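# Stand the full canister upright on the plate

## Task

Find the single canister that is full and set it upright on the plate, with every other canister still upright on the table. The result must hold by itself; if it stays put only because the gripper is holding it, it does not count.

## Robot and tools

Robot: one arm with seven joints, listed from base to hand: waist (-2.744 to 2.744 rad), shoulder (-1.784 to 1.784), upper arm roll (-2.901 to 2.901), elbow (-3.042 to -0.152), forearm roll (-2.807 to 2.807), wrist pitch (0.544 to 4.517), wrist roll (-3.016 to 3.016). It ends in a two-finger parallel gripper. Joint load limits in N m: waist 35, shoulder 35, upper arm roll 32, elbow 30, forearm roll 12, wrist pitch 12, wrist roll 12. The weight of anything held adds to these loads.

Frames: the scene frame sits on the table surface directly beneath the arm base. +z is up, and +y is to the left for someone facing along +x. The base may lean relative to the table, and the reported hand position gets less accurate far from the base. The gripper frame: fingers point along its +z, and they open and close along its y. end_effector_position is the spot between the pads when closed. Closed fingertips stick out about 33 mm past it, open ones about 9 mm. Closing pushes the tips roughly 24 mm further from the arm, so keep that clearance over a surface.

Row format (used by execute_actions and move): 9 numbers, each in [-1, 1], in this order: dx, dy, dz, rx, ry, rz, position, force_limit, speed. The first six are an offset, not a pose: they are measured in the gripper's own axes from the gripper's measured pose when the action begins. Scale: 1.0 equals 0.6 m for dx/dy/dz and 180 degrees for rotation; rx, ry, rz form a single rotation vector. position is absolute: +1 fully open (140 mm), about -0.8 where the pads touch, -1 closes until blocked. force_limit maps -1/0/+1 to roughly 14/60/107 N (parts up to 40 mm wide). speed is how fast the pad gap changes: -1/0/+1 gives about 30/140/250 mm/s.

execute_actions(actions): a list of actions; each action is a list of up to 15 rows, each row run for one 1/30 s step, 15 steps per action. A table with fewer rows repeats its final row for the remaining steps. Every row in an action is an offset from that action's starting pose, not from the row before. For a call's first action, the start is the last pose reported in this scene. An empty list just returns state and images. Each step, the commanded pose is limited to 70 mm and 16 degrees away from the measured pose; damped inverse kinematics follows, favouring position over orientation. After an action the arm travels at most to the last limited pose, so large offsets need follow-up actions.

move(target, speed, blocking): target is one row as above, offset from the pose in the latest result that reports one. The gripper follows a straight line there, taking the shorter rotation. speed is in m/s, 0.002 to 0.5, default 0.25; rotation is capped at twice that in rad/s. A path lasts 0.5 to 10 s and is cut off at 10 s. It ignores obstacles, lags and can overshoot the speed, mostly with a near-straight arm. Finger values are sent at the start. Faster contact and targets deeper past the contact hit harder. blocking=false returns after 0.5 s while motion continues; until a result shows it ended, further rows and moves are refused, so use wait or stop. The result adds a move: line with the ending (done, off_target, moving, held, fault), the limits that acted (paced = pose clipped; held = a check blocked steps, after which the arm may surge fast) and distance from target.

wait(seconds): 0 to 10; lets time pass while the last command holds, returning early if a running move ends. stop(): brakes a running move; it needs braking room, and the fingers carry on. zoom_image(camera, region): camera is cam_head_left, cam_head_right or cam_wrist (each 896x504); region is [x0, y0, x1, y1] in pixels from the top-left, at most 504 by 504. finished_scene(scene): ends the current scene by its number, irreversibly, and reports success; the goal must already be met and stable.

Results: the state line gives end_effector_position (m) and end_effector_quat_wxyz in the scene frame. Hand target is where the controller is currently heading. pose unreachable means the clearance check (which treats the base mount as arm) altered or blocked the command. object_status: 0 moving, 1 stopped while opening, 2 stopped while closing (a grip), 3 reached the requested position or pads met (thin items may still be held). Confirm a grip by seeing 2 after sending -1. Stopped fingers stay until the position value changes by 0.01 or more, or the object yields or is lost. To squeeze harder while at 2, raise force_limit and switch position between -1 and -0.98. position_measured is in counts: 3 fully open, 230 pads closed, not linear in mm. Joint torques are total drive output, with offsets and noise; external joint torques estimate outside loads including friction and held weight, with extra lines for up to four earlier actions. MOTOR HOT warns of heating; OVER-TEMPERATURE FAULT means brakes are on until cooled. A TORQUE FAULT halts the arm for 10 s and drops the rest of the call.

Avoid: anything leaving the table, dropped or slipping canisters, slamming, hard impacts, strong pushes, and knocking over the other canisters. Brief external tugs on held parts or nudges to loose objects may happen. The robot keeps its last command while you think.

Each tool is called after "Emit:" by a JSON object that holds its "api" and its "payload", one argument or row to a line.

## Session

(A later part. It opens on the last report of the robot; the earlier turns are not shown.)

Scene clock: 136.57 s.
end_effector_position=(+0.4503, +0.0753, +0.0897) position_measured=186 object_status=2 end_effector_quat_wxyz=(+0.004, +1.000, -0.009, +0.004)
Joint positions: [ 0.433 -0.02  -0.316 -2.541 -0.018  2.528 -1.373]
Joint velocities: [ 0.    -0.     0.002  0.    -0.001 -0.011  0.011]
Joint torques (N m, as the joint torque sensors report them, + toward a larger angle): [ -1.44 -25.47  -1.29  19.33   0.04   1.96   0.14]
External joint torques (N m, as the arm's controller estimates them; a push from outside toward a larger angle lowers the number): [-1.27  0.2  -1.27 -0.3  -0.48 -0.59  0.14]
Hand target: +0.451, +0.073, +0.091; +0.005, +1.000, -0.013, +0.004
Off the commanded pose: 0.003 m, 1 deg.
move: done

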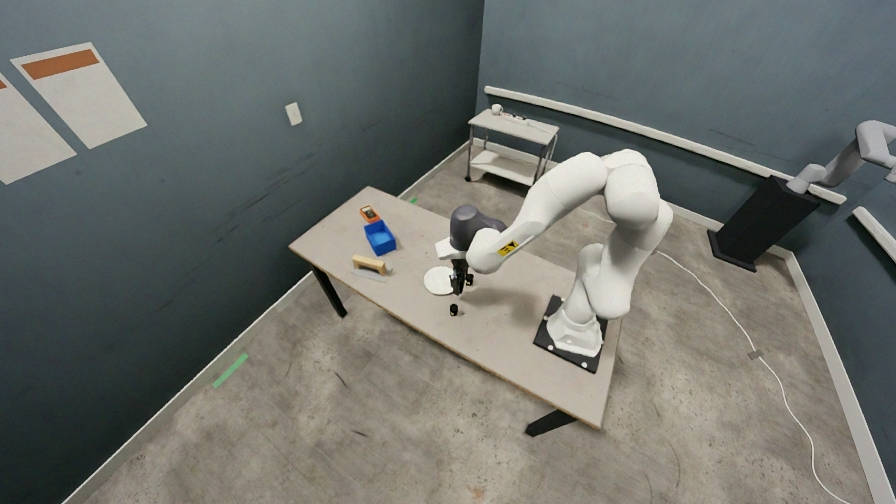

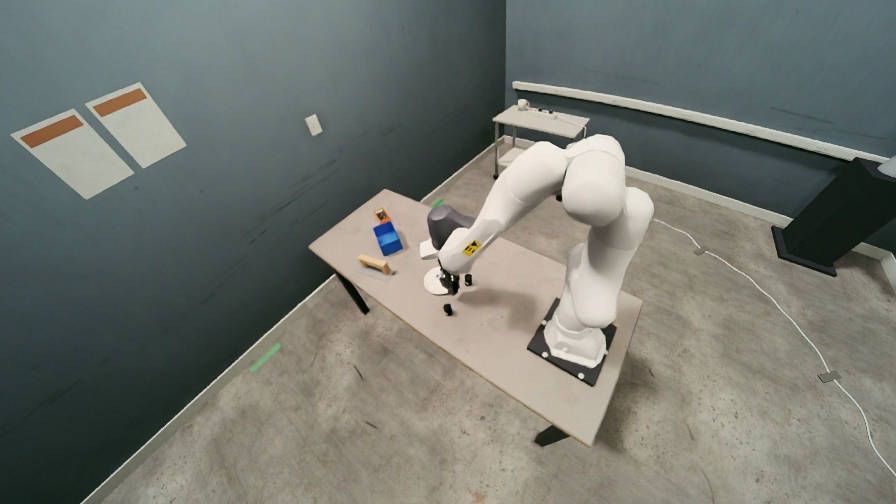

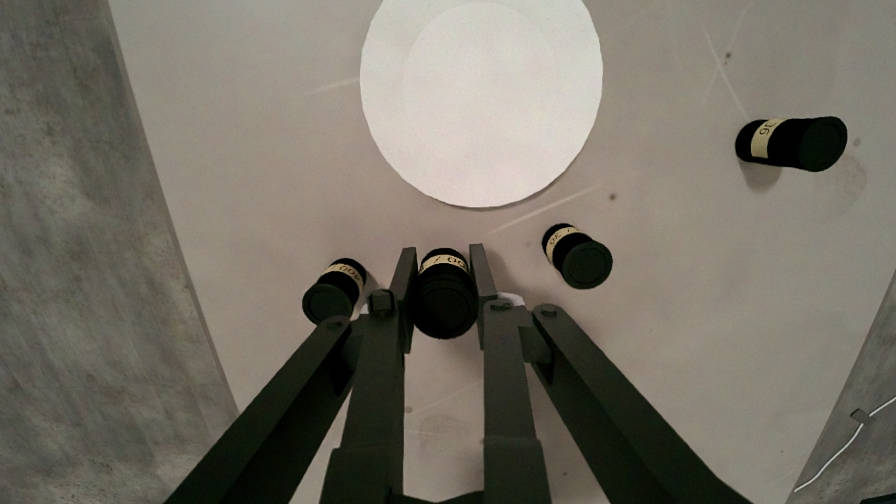

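Emit:
{"api": "move", "payload": {
  "target": [0, 0, 0.0805, 0, 0, 0, -1, 0, 0],
  "speed": 0.08
}}

Emit:
{"api": "execute_actions", "payload": {
  "actions": [
    [[0, 0, 0, 0, 0, 0, 0.1, 0, 0]]
  ]
}}

Emit:
{"api": "move", "payload": {
  "target": [0, 0, -0.1, 0, 0, 0, 0.1, 0, 0],
  "speed": 0.15
}}

Emit:
{"api": "move", "payload": {
  "target": [0.003, 0.135, 0, 0, 0, 0, 0.1, 0, 0],
  "speed": 0.15
}}

Scene clock: 149.80 s.
end_effector_position=(+0.4512, +0.0738, +0.0417) position_measured=186 object_status=2 end_effector_quat_wxyz=(+0.006, +1.000, -0.012, +0.004)
Joint positions: [ 0.433  0.11  -0.307 -2.55   0.055  2.659 -1.419]
Joint velocities: [ 0.    -0.001  0.001  0.     0.005  0.01  -0.02 ]
Joint torques (N m, as the joint torque sensors report them, + toward a larger angle): [ -1.12 -25.59  -0.25  15.77   1.09   2.79  -0.15]
External joint torques (N m, as the arm's controller estimates them; a push from outside toward a larger angle lowers the number): [-0.97  2.62  0.7  -1.98  0.67  0.24 -0.15]
Hand target: +0.452, +0.074, +0.041; +0.005, +1.000, -0.009, +0.005
Off the commanded pose: 0.001 m, 0 deg.
move: done

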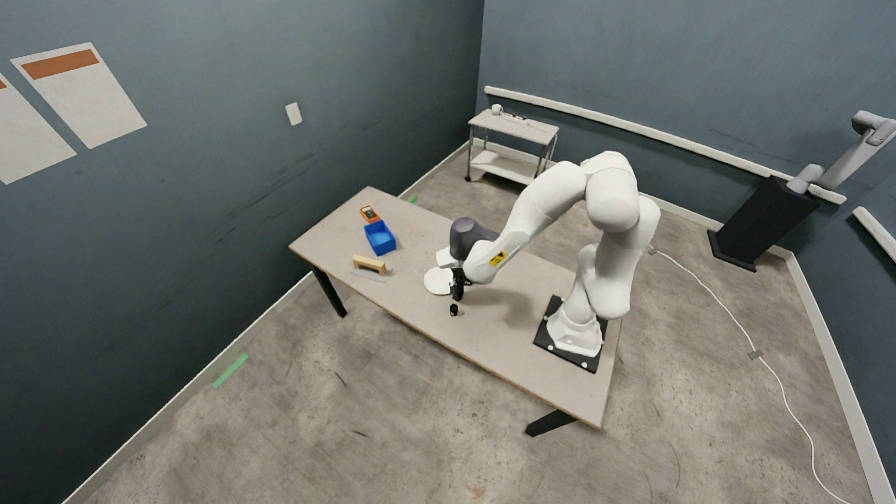

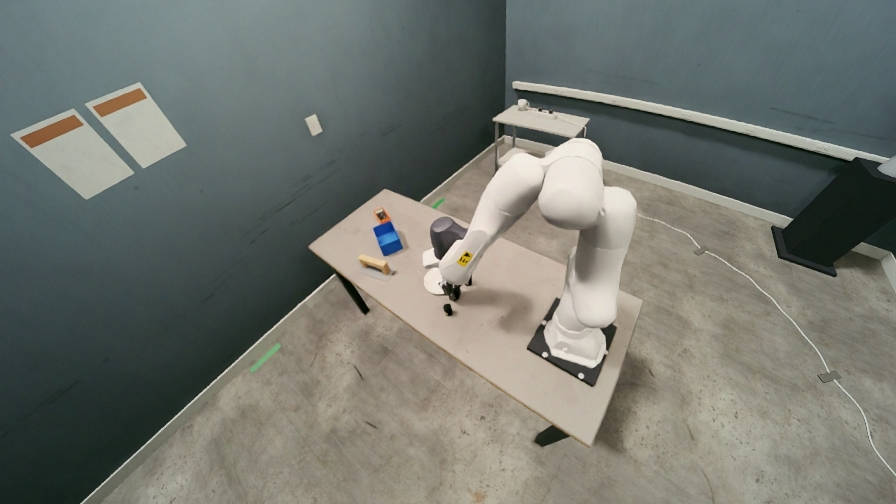

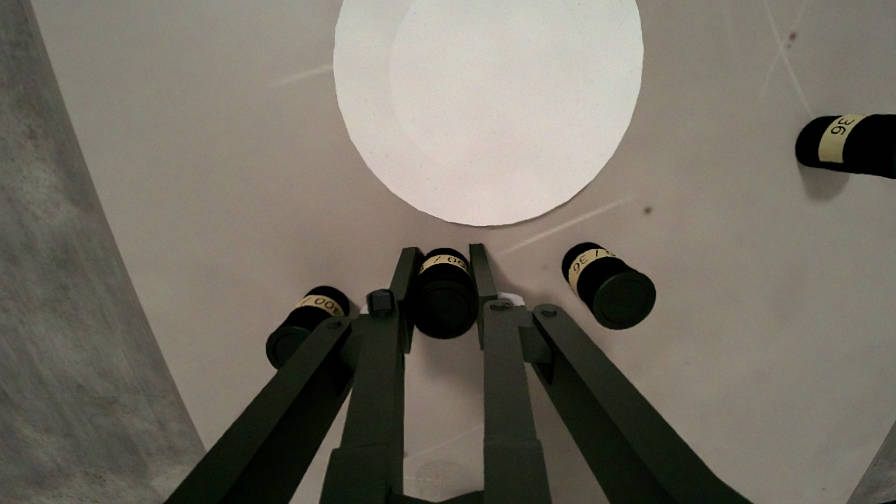

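Scene clock: 150.30 s.
end_effector_position=(+0.4512, +0.0738, +0.0417) position_measured=117 object_status=0 end_effector_quat_wxyz=(+0.006, +1.000, -0.012, +0.004)
Joint positions: [ 0.433  0.11  -0.307 -2.55   0.055  2.659 -1.419]
Joint velocities: [-0.001  0.001  0.    -0.    -0.    -0.    -0.   ]
Joint torques (N m, as the joint torque sensors report them, + toward a larger angle): [ -0.69 -27.04  -1.21  16.21   0.49   2.33   0.02]
External joint torques (N m, as the arm's controller estimates them; a push from outside toward a larger angle lowers the number): [-0.49  0.99 -0.23 -1.42  0.07 -0.2   0.02]
Hand target: +0.451, +0.074, +0.042; +0.006, +1.000, -0.012, +0.004
Off the commanded pose: 0.000 m, 0 deg.

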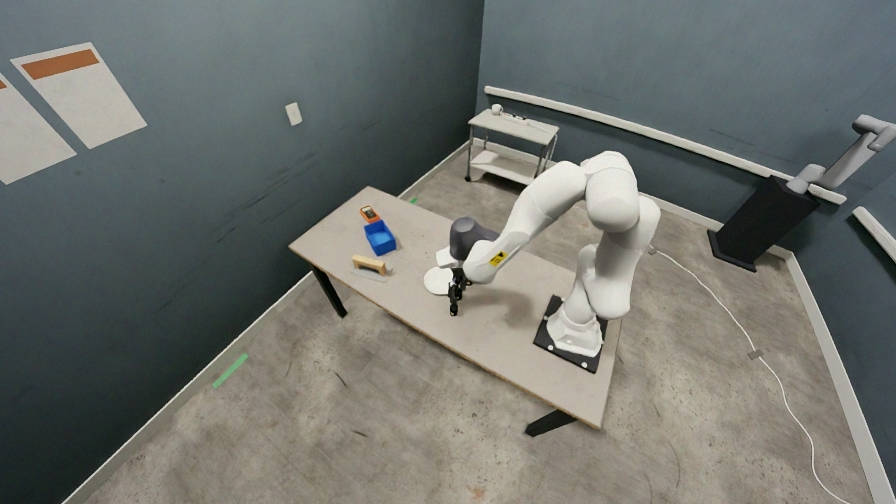

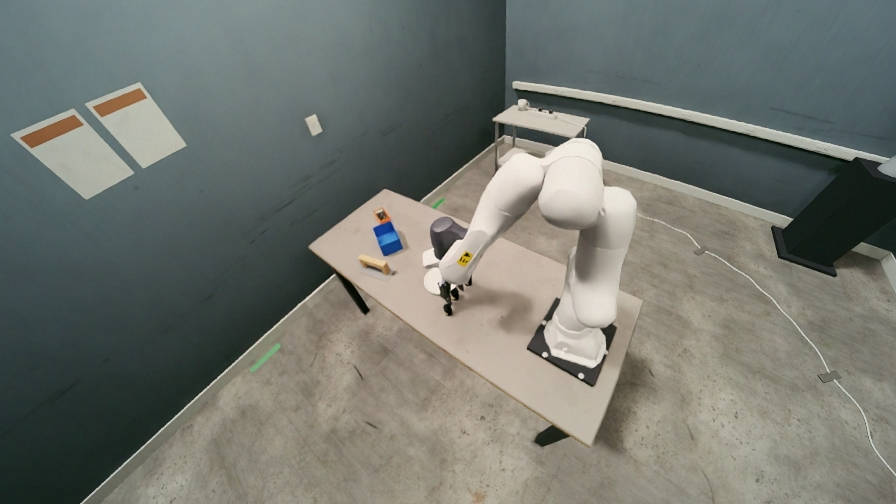

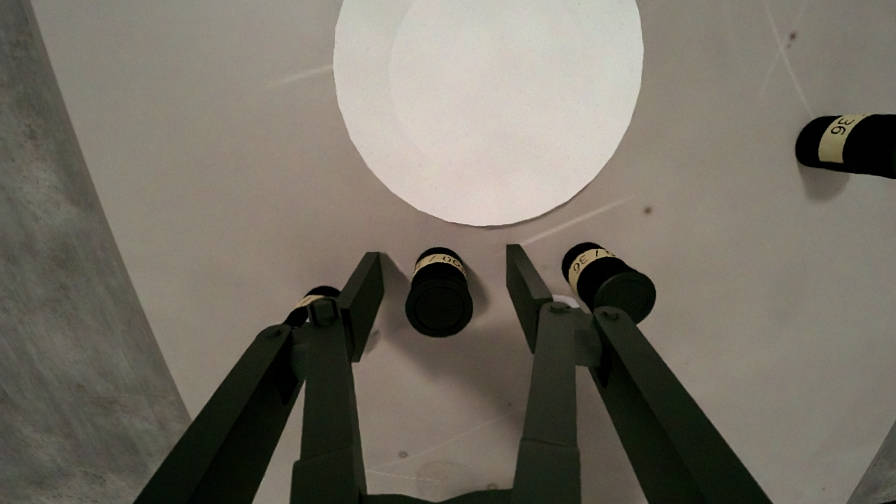

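Scene clock: 151.37 s.
end_effector_position=(+0.4500, +0.0770, +0.1015) position_measured=117 object_status=3 end_effector_quat_wxyz=(+0.004, +1.000, -0.008, +0.004)
Joint positions: [ 0.433 -0.049 -0.313 -2.535 -0.031  2.494 -1.363]
Joint velocities: [ 0.001 -0.     0.     0.    -0.001 -0.013  0.015]
Joint torques (N m, as the joint torque sensors report them, + toward a larger angle): [ -1.35 -25.03  -0.75  19.39  -0.08   1.87   0.24]
External joint torques (N m, as the arm's controller estimates them; a push from outside toward a larger angle lowers the number): [-1.24  0.15 -0.99 -0.7  -0.61 -0.68  0.24]
Hand target: +0.450, +0.075, +0.102; +0.005, +1.000, -0.012, +0.004
Off the commanded pose: 0.003 m, 1 deg.
move: done

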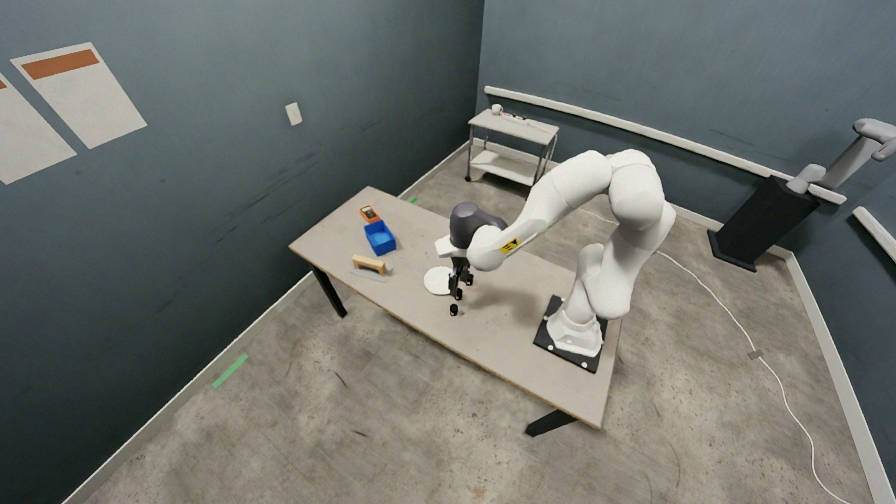

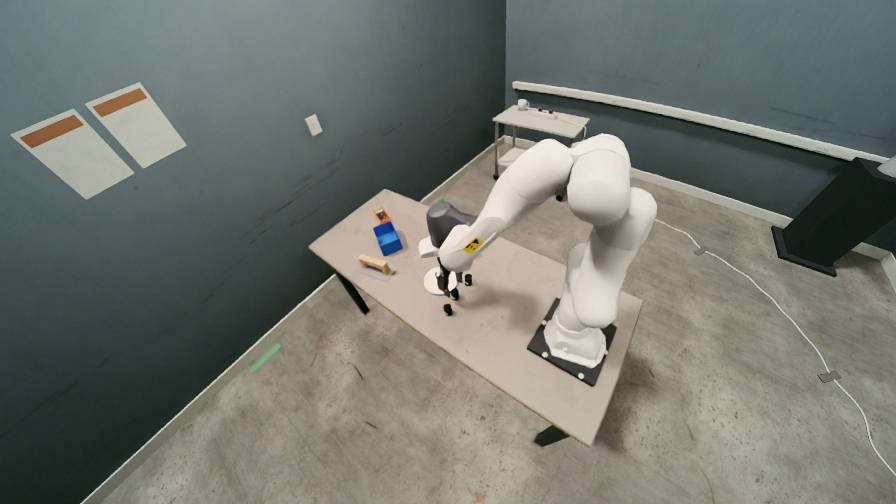

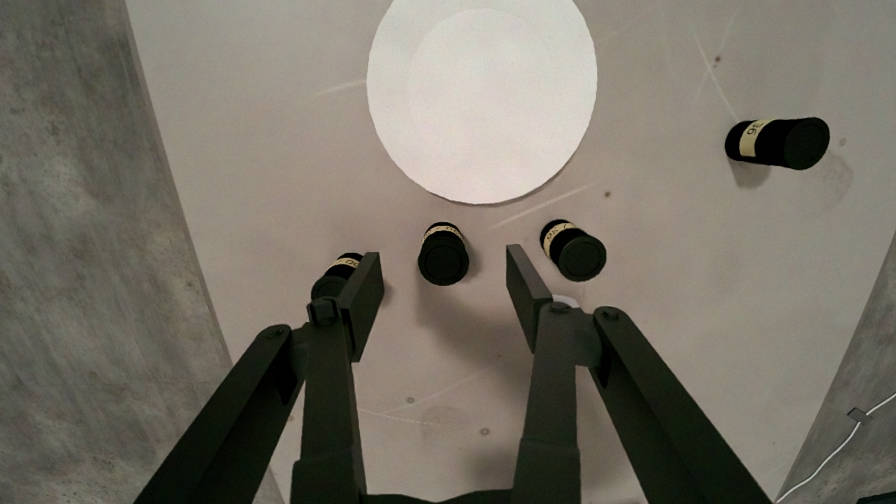

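Scene clock: 152.67 s.
end_effector_position=(+0.4511, -0.0040, +0.1027) position_measured=117 object_status=3 end_effector_quat_wxyz=(+0.005, +1.000, -0.012, +0.004)
Joint positions: [ 0.356 -0.068 -0.417 -2.552 -0.053  2.495 -1.516]
Joint velocities: [ 0.    -0.     0.     0.     0.     0.001 -0.029]
Joint torques (N m, as the joint torque sensors report them, + toward a larger angle): [ -0.88 -23.06  -0.87  17.88   0.92   2.66  -0.22]
External joint torques (N m, as the arm's controller estimates them; a push from outside toward a larger angle lowers the number): [-0.76  0.58 -1.42 -2.15  0.38  0.11 -0.22]
Hand target: +0.451, -0.005, +0.103; +0.004, +1.000, -0.008, +0.005
Off the commanded pose: 0.001 m, 1 deg.
move: done

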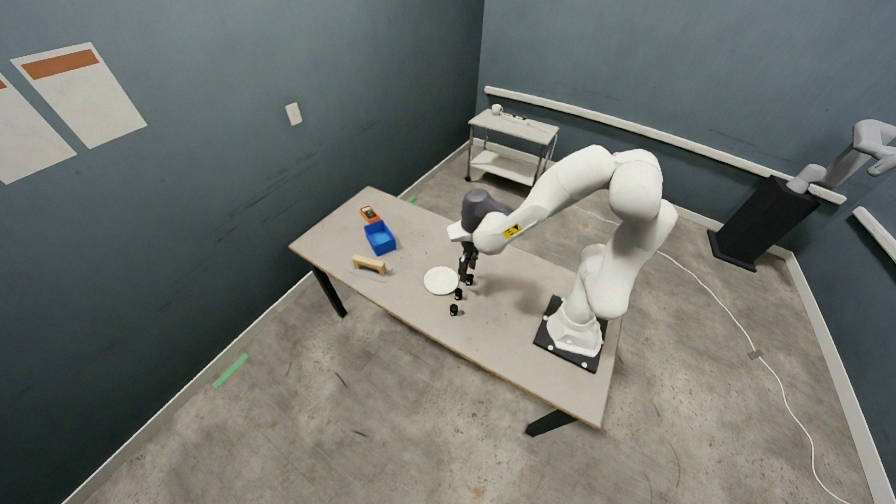

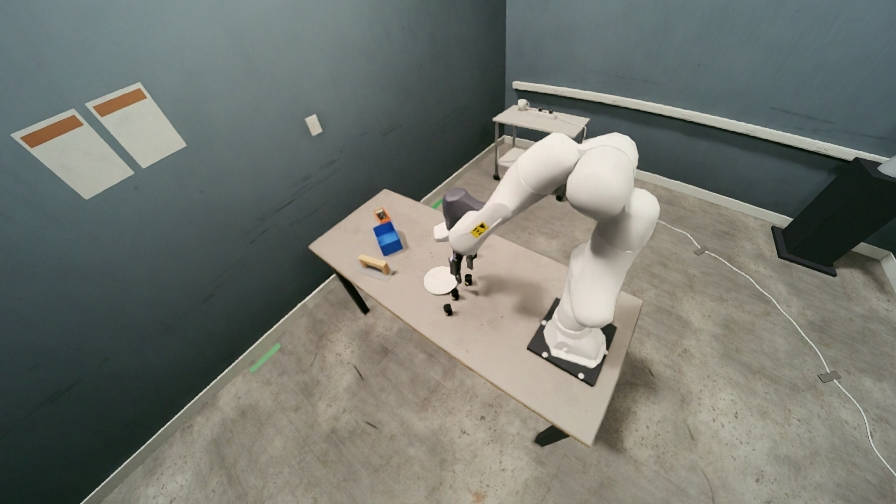

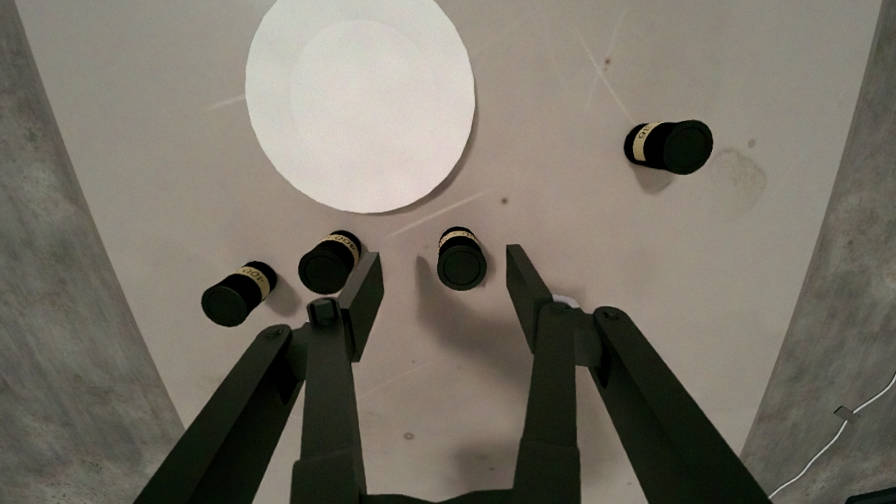

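Emit:
{"api": "move", "payload": {
  "target": [-0.006, 0.018, 0.1045, 0, 0, 0, 0.1, 0, 0],
  "speed": 0.1
}}

Emit:
{"api": "execute_actions", "payload": {
  "actions": [
    [[0, 0, 0, 0, 0, 0, -1, 0, 0]],
    [[0, 0, 0, 0, 0, 0, -1, 0, 0]]
  ]
}}

Emit:
{"api": "move", "payload": {
  "target": [0, 0, -0.083, 0, 0, 0, -1, 0, 0],
  "speed": 0.08
}}

Scene clock: 161.40 s.
end_effector_position=(+0.4483, -0.0163, +0.0402) position_measured=117 object_status=3 end_effector_quat_wxyz=(+0.007, +1.000, -0.017, +0.004)
Joint positions: [ 0.347  0.098 -0.416 -2.579  0.071  2.674 -1.618]
Joint velocities: [-0.     0.002 -0.001 -0.001  0.008  0.011 -0.033]
Joint torques (N m, as the joint torque sensors report them, + toward a larger angle): [ -1.64 -24.    -0.43  16.02   0.97   2.66  -0.09]
External joint torques (N m, as the arm's controller estimates them; a push from outside toward a larger angle lowers the number): [-1.47  2.43  0.72 -1.38  0.55  0.14 -0.09]
Hand target: +0.449, -0.017, +0.040; +0.006, +1.000, -0.012, +0.005
Off the commanded pose: 0.001 m, 1 deg.
move: done

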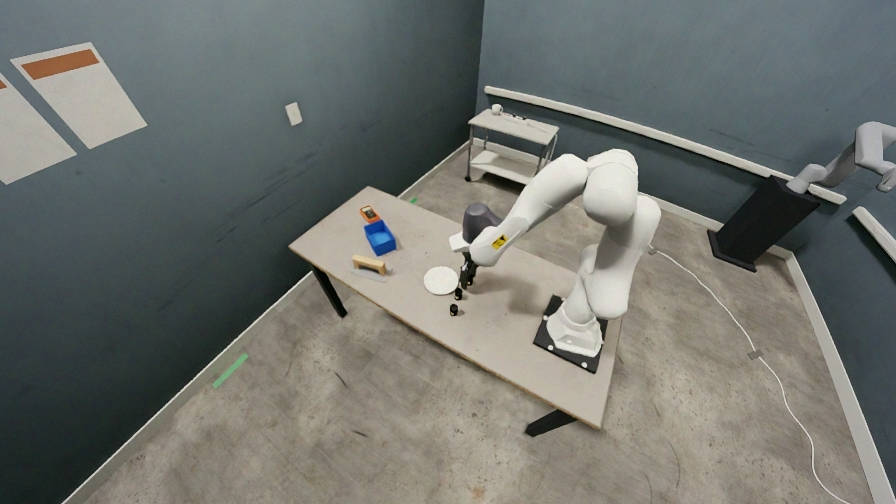

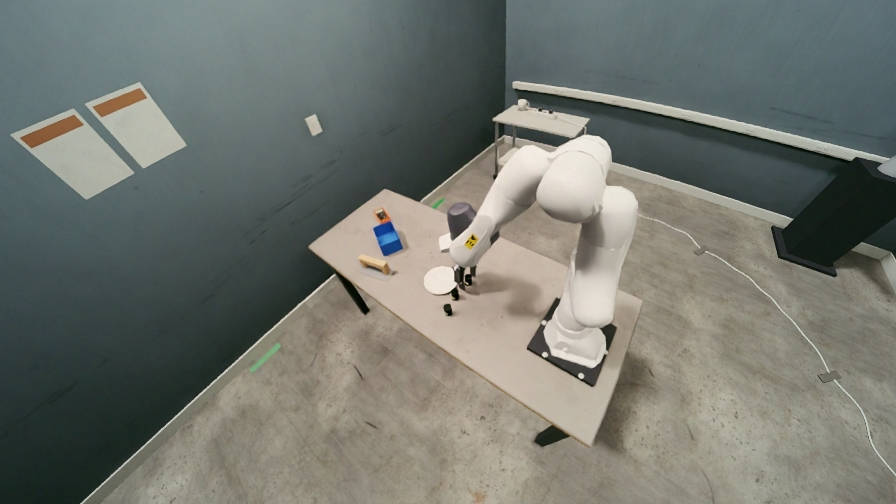

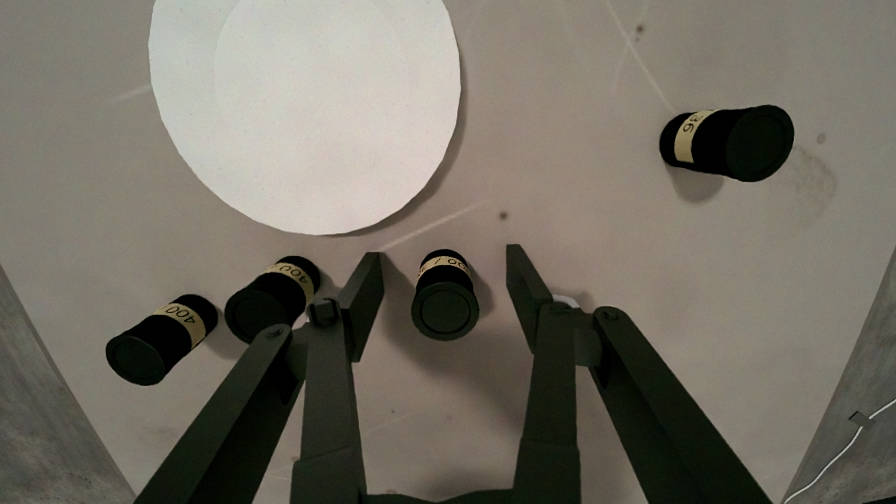

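Scene clock: 162.40 s.
end_effector_position=(+0.4485, -0.0162, +0.0405) position_measured=186 object_status=2 end_effector_quat_wxyz=(+0.006, +1.000, -0.017, +0.004)
Joint positions: [ 0.347  0.098 -0.416 -2.579  0.071  2.674 -1.618]
Joint velocities: [ 0.    -0.    -0.     0.001 -0.001 -0.    -0.   ]
Joint torques (N m, as the joint torque sensors report them, + toward a larger angle): [ -0.84 -25.1   -0.96  16.02   0.48   2.36   0.04]
External joint torques (N m, as the arm's controller estimates them; a push from outside toward a larger angle lowers the number): [-0.67  1.4   0.16 -1.5   0.06 -0.19  0.04]
External joint torques at the end of the 1st action: [-0.16  1.66 -0.05 -1.59  0.04 -0.24  0.01]
Hand target: +0.448, -0.016, +0.041; +0.006, +1.000, -0.017, +0.004
Off the commanded pose: 0.000 m, 0 deg.

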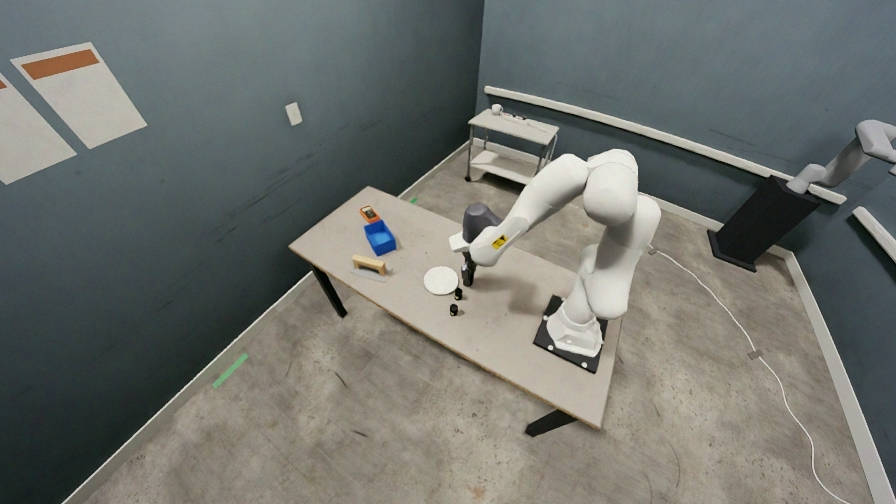

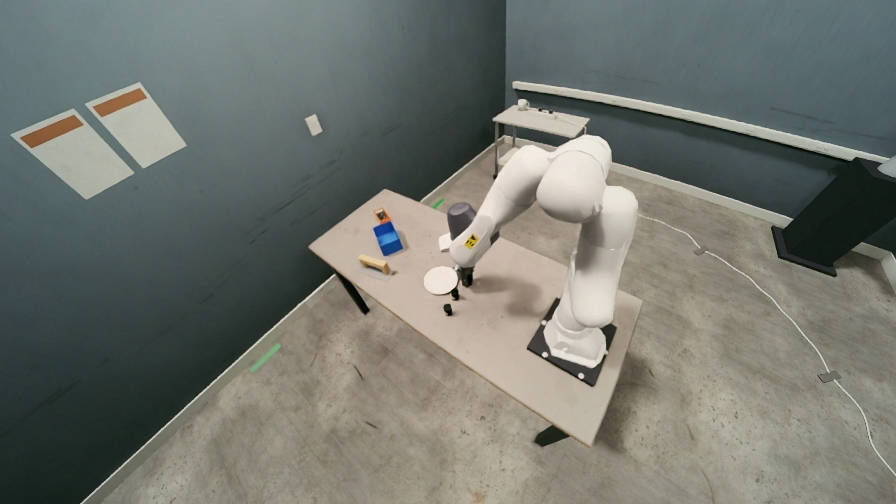

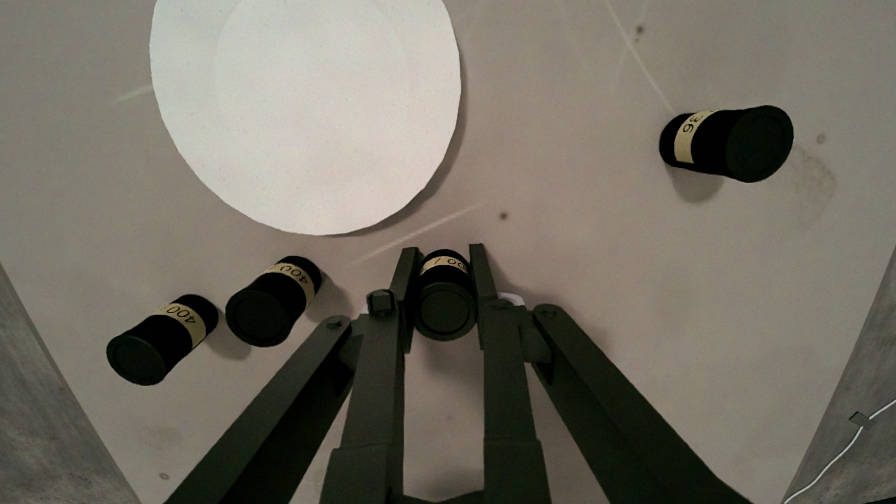

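Scene clock: 163.57 s.
end_effector_position=(+0.4475, -0.0132, +0.0897) position_measured=186 object_status=2 end_effector_quat_wxyz=(+0.005, +1.000, -0.012, +0.004)
Joint positions: [ 0.345 -0.045 -0.425 -2.57  -0.041  2.535 -1.545]
Joint velocities: [ 0.001 -0.     0.001  0.001 -0.005 -0.011  0.019]
Joint torques (N m, as the joint torque sensors report them, + toward a larger angle): [ -1.93 -23.6   -0.6   19.19  -0.06   1.86   0.17]
External joint torques (N m, as the arm's controller estimates them; a push from outside toward a larger angle lowers the number): [-1.88  0.21 -0.99 -0.37 -0.57 -0.69  0.17]
Hand target: +0.447, -0.015, +0.091; +0.006, +1.000, -0.017, +0.004
Off the commanded pose: 0.003 m, 1 deg.
move: done

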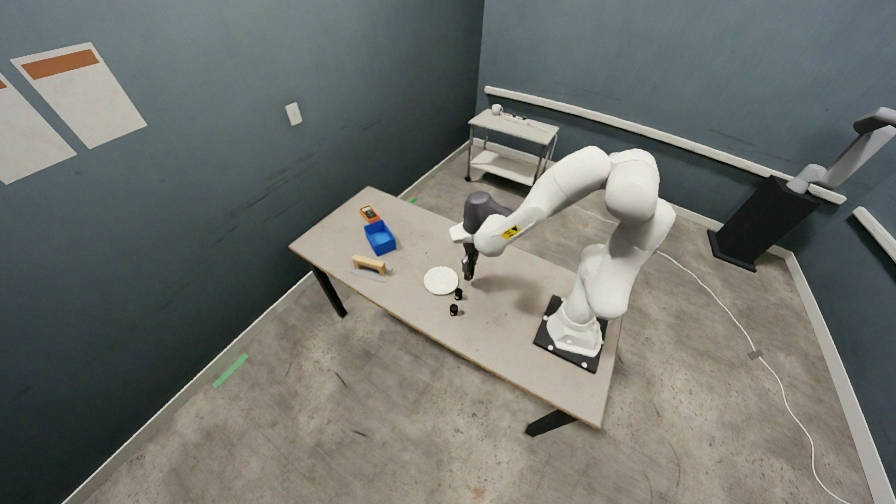

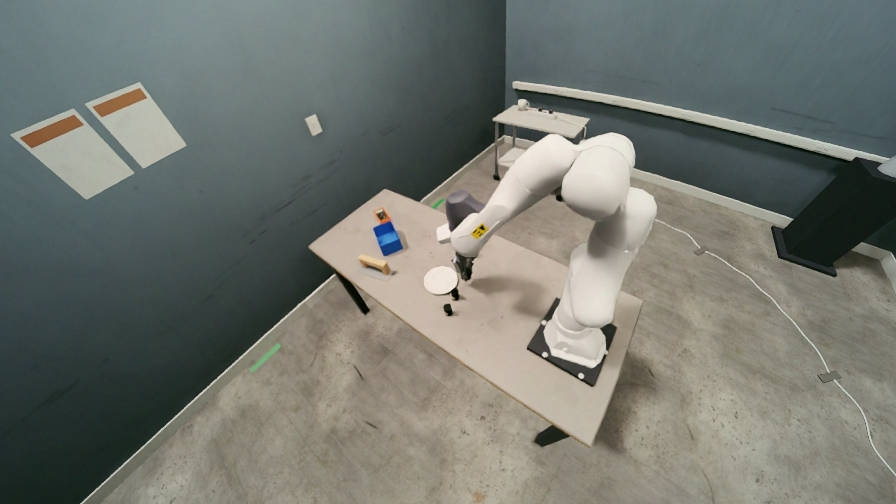

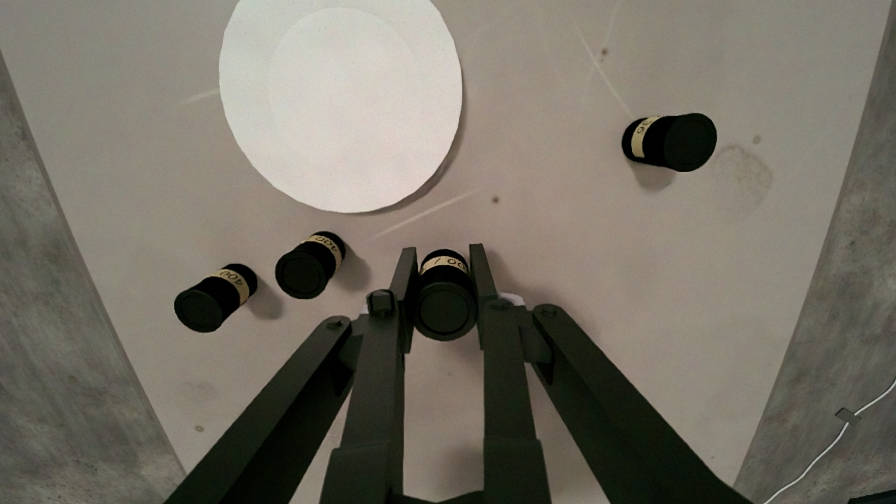

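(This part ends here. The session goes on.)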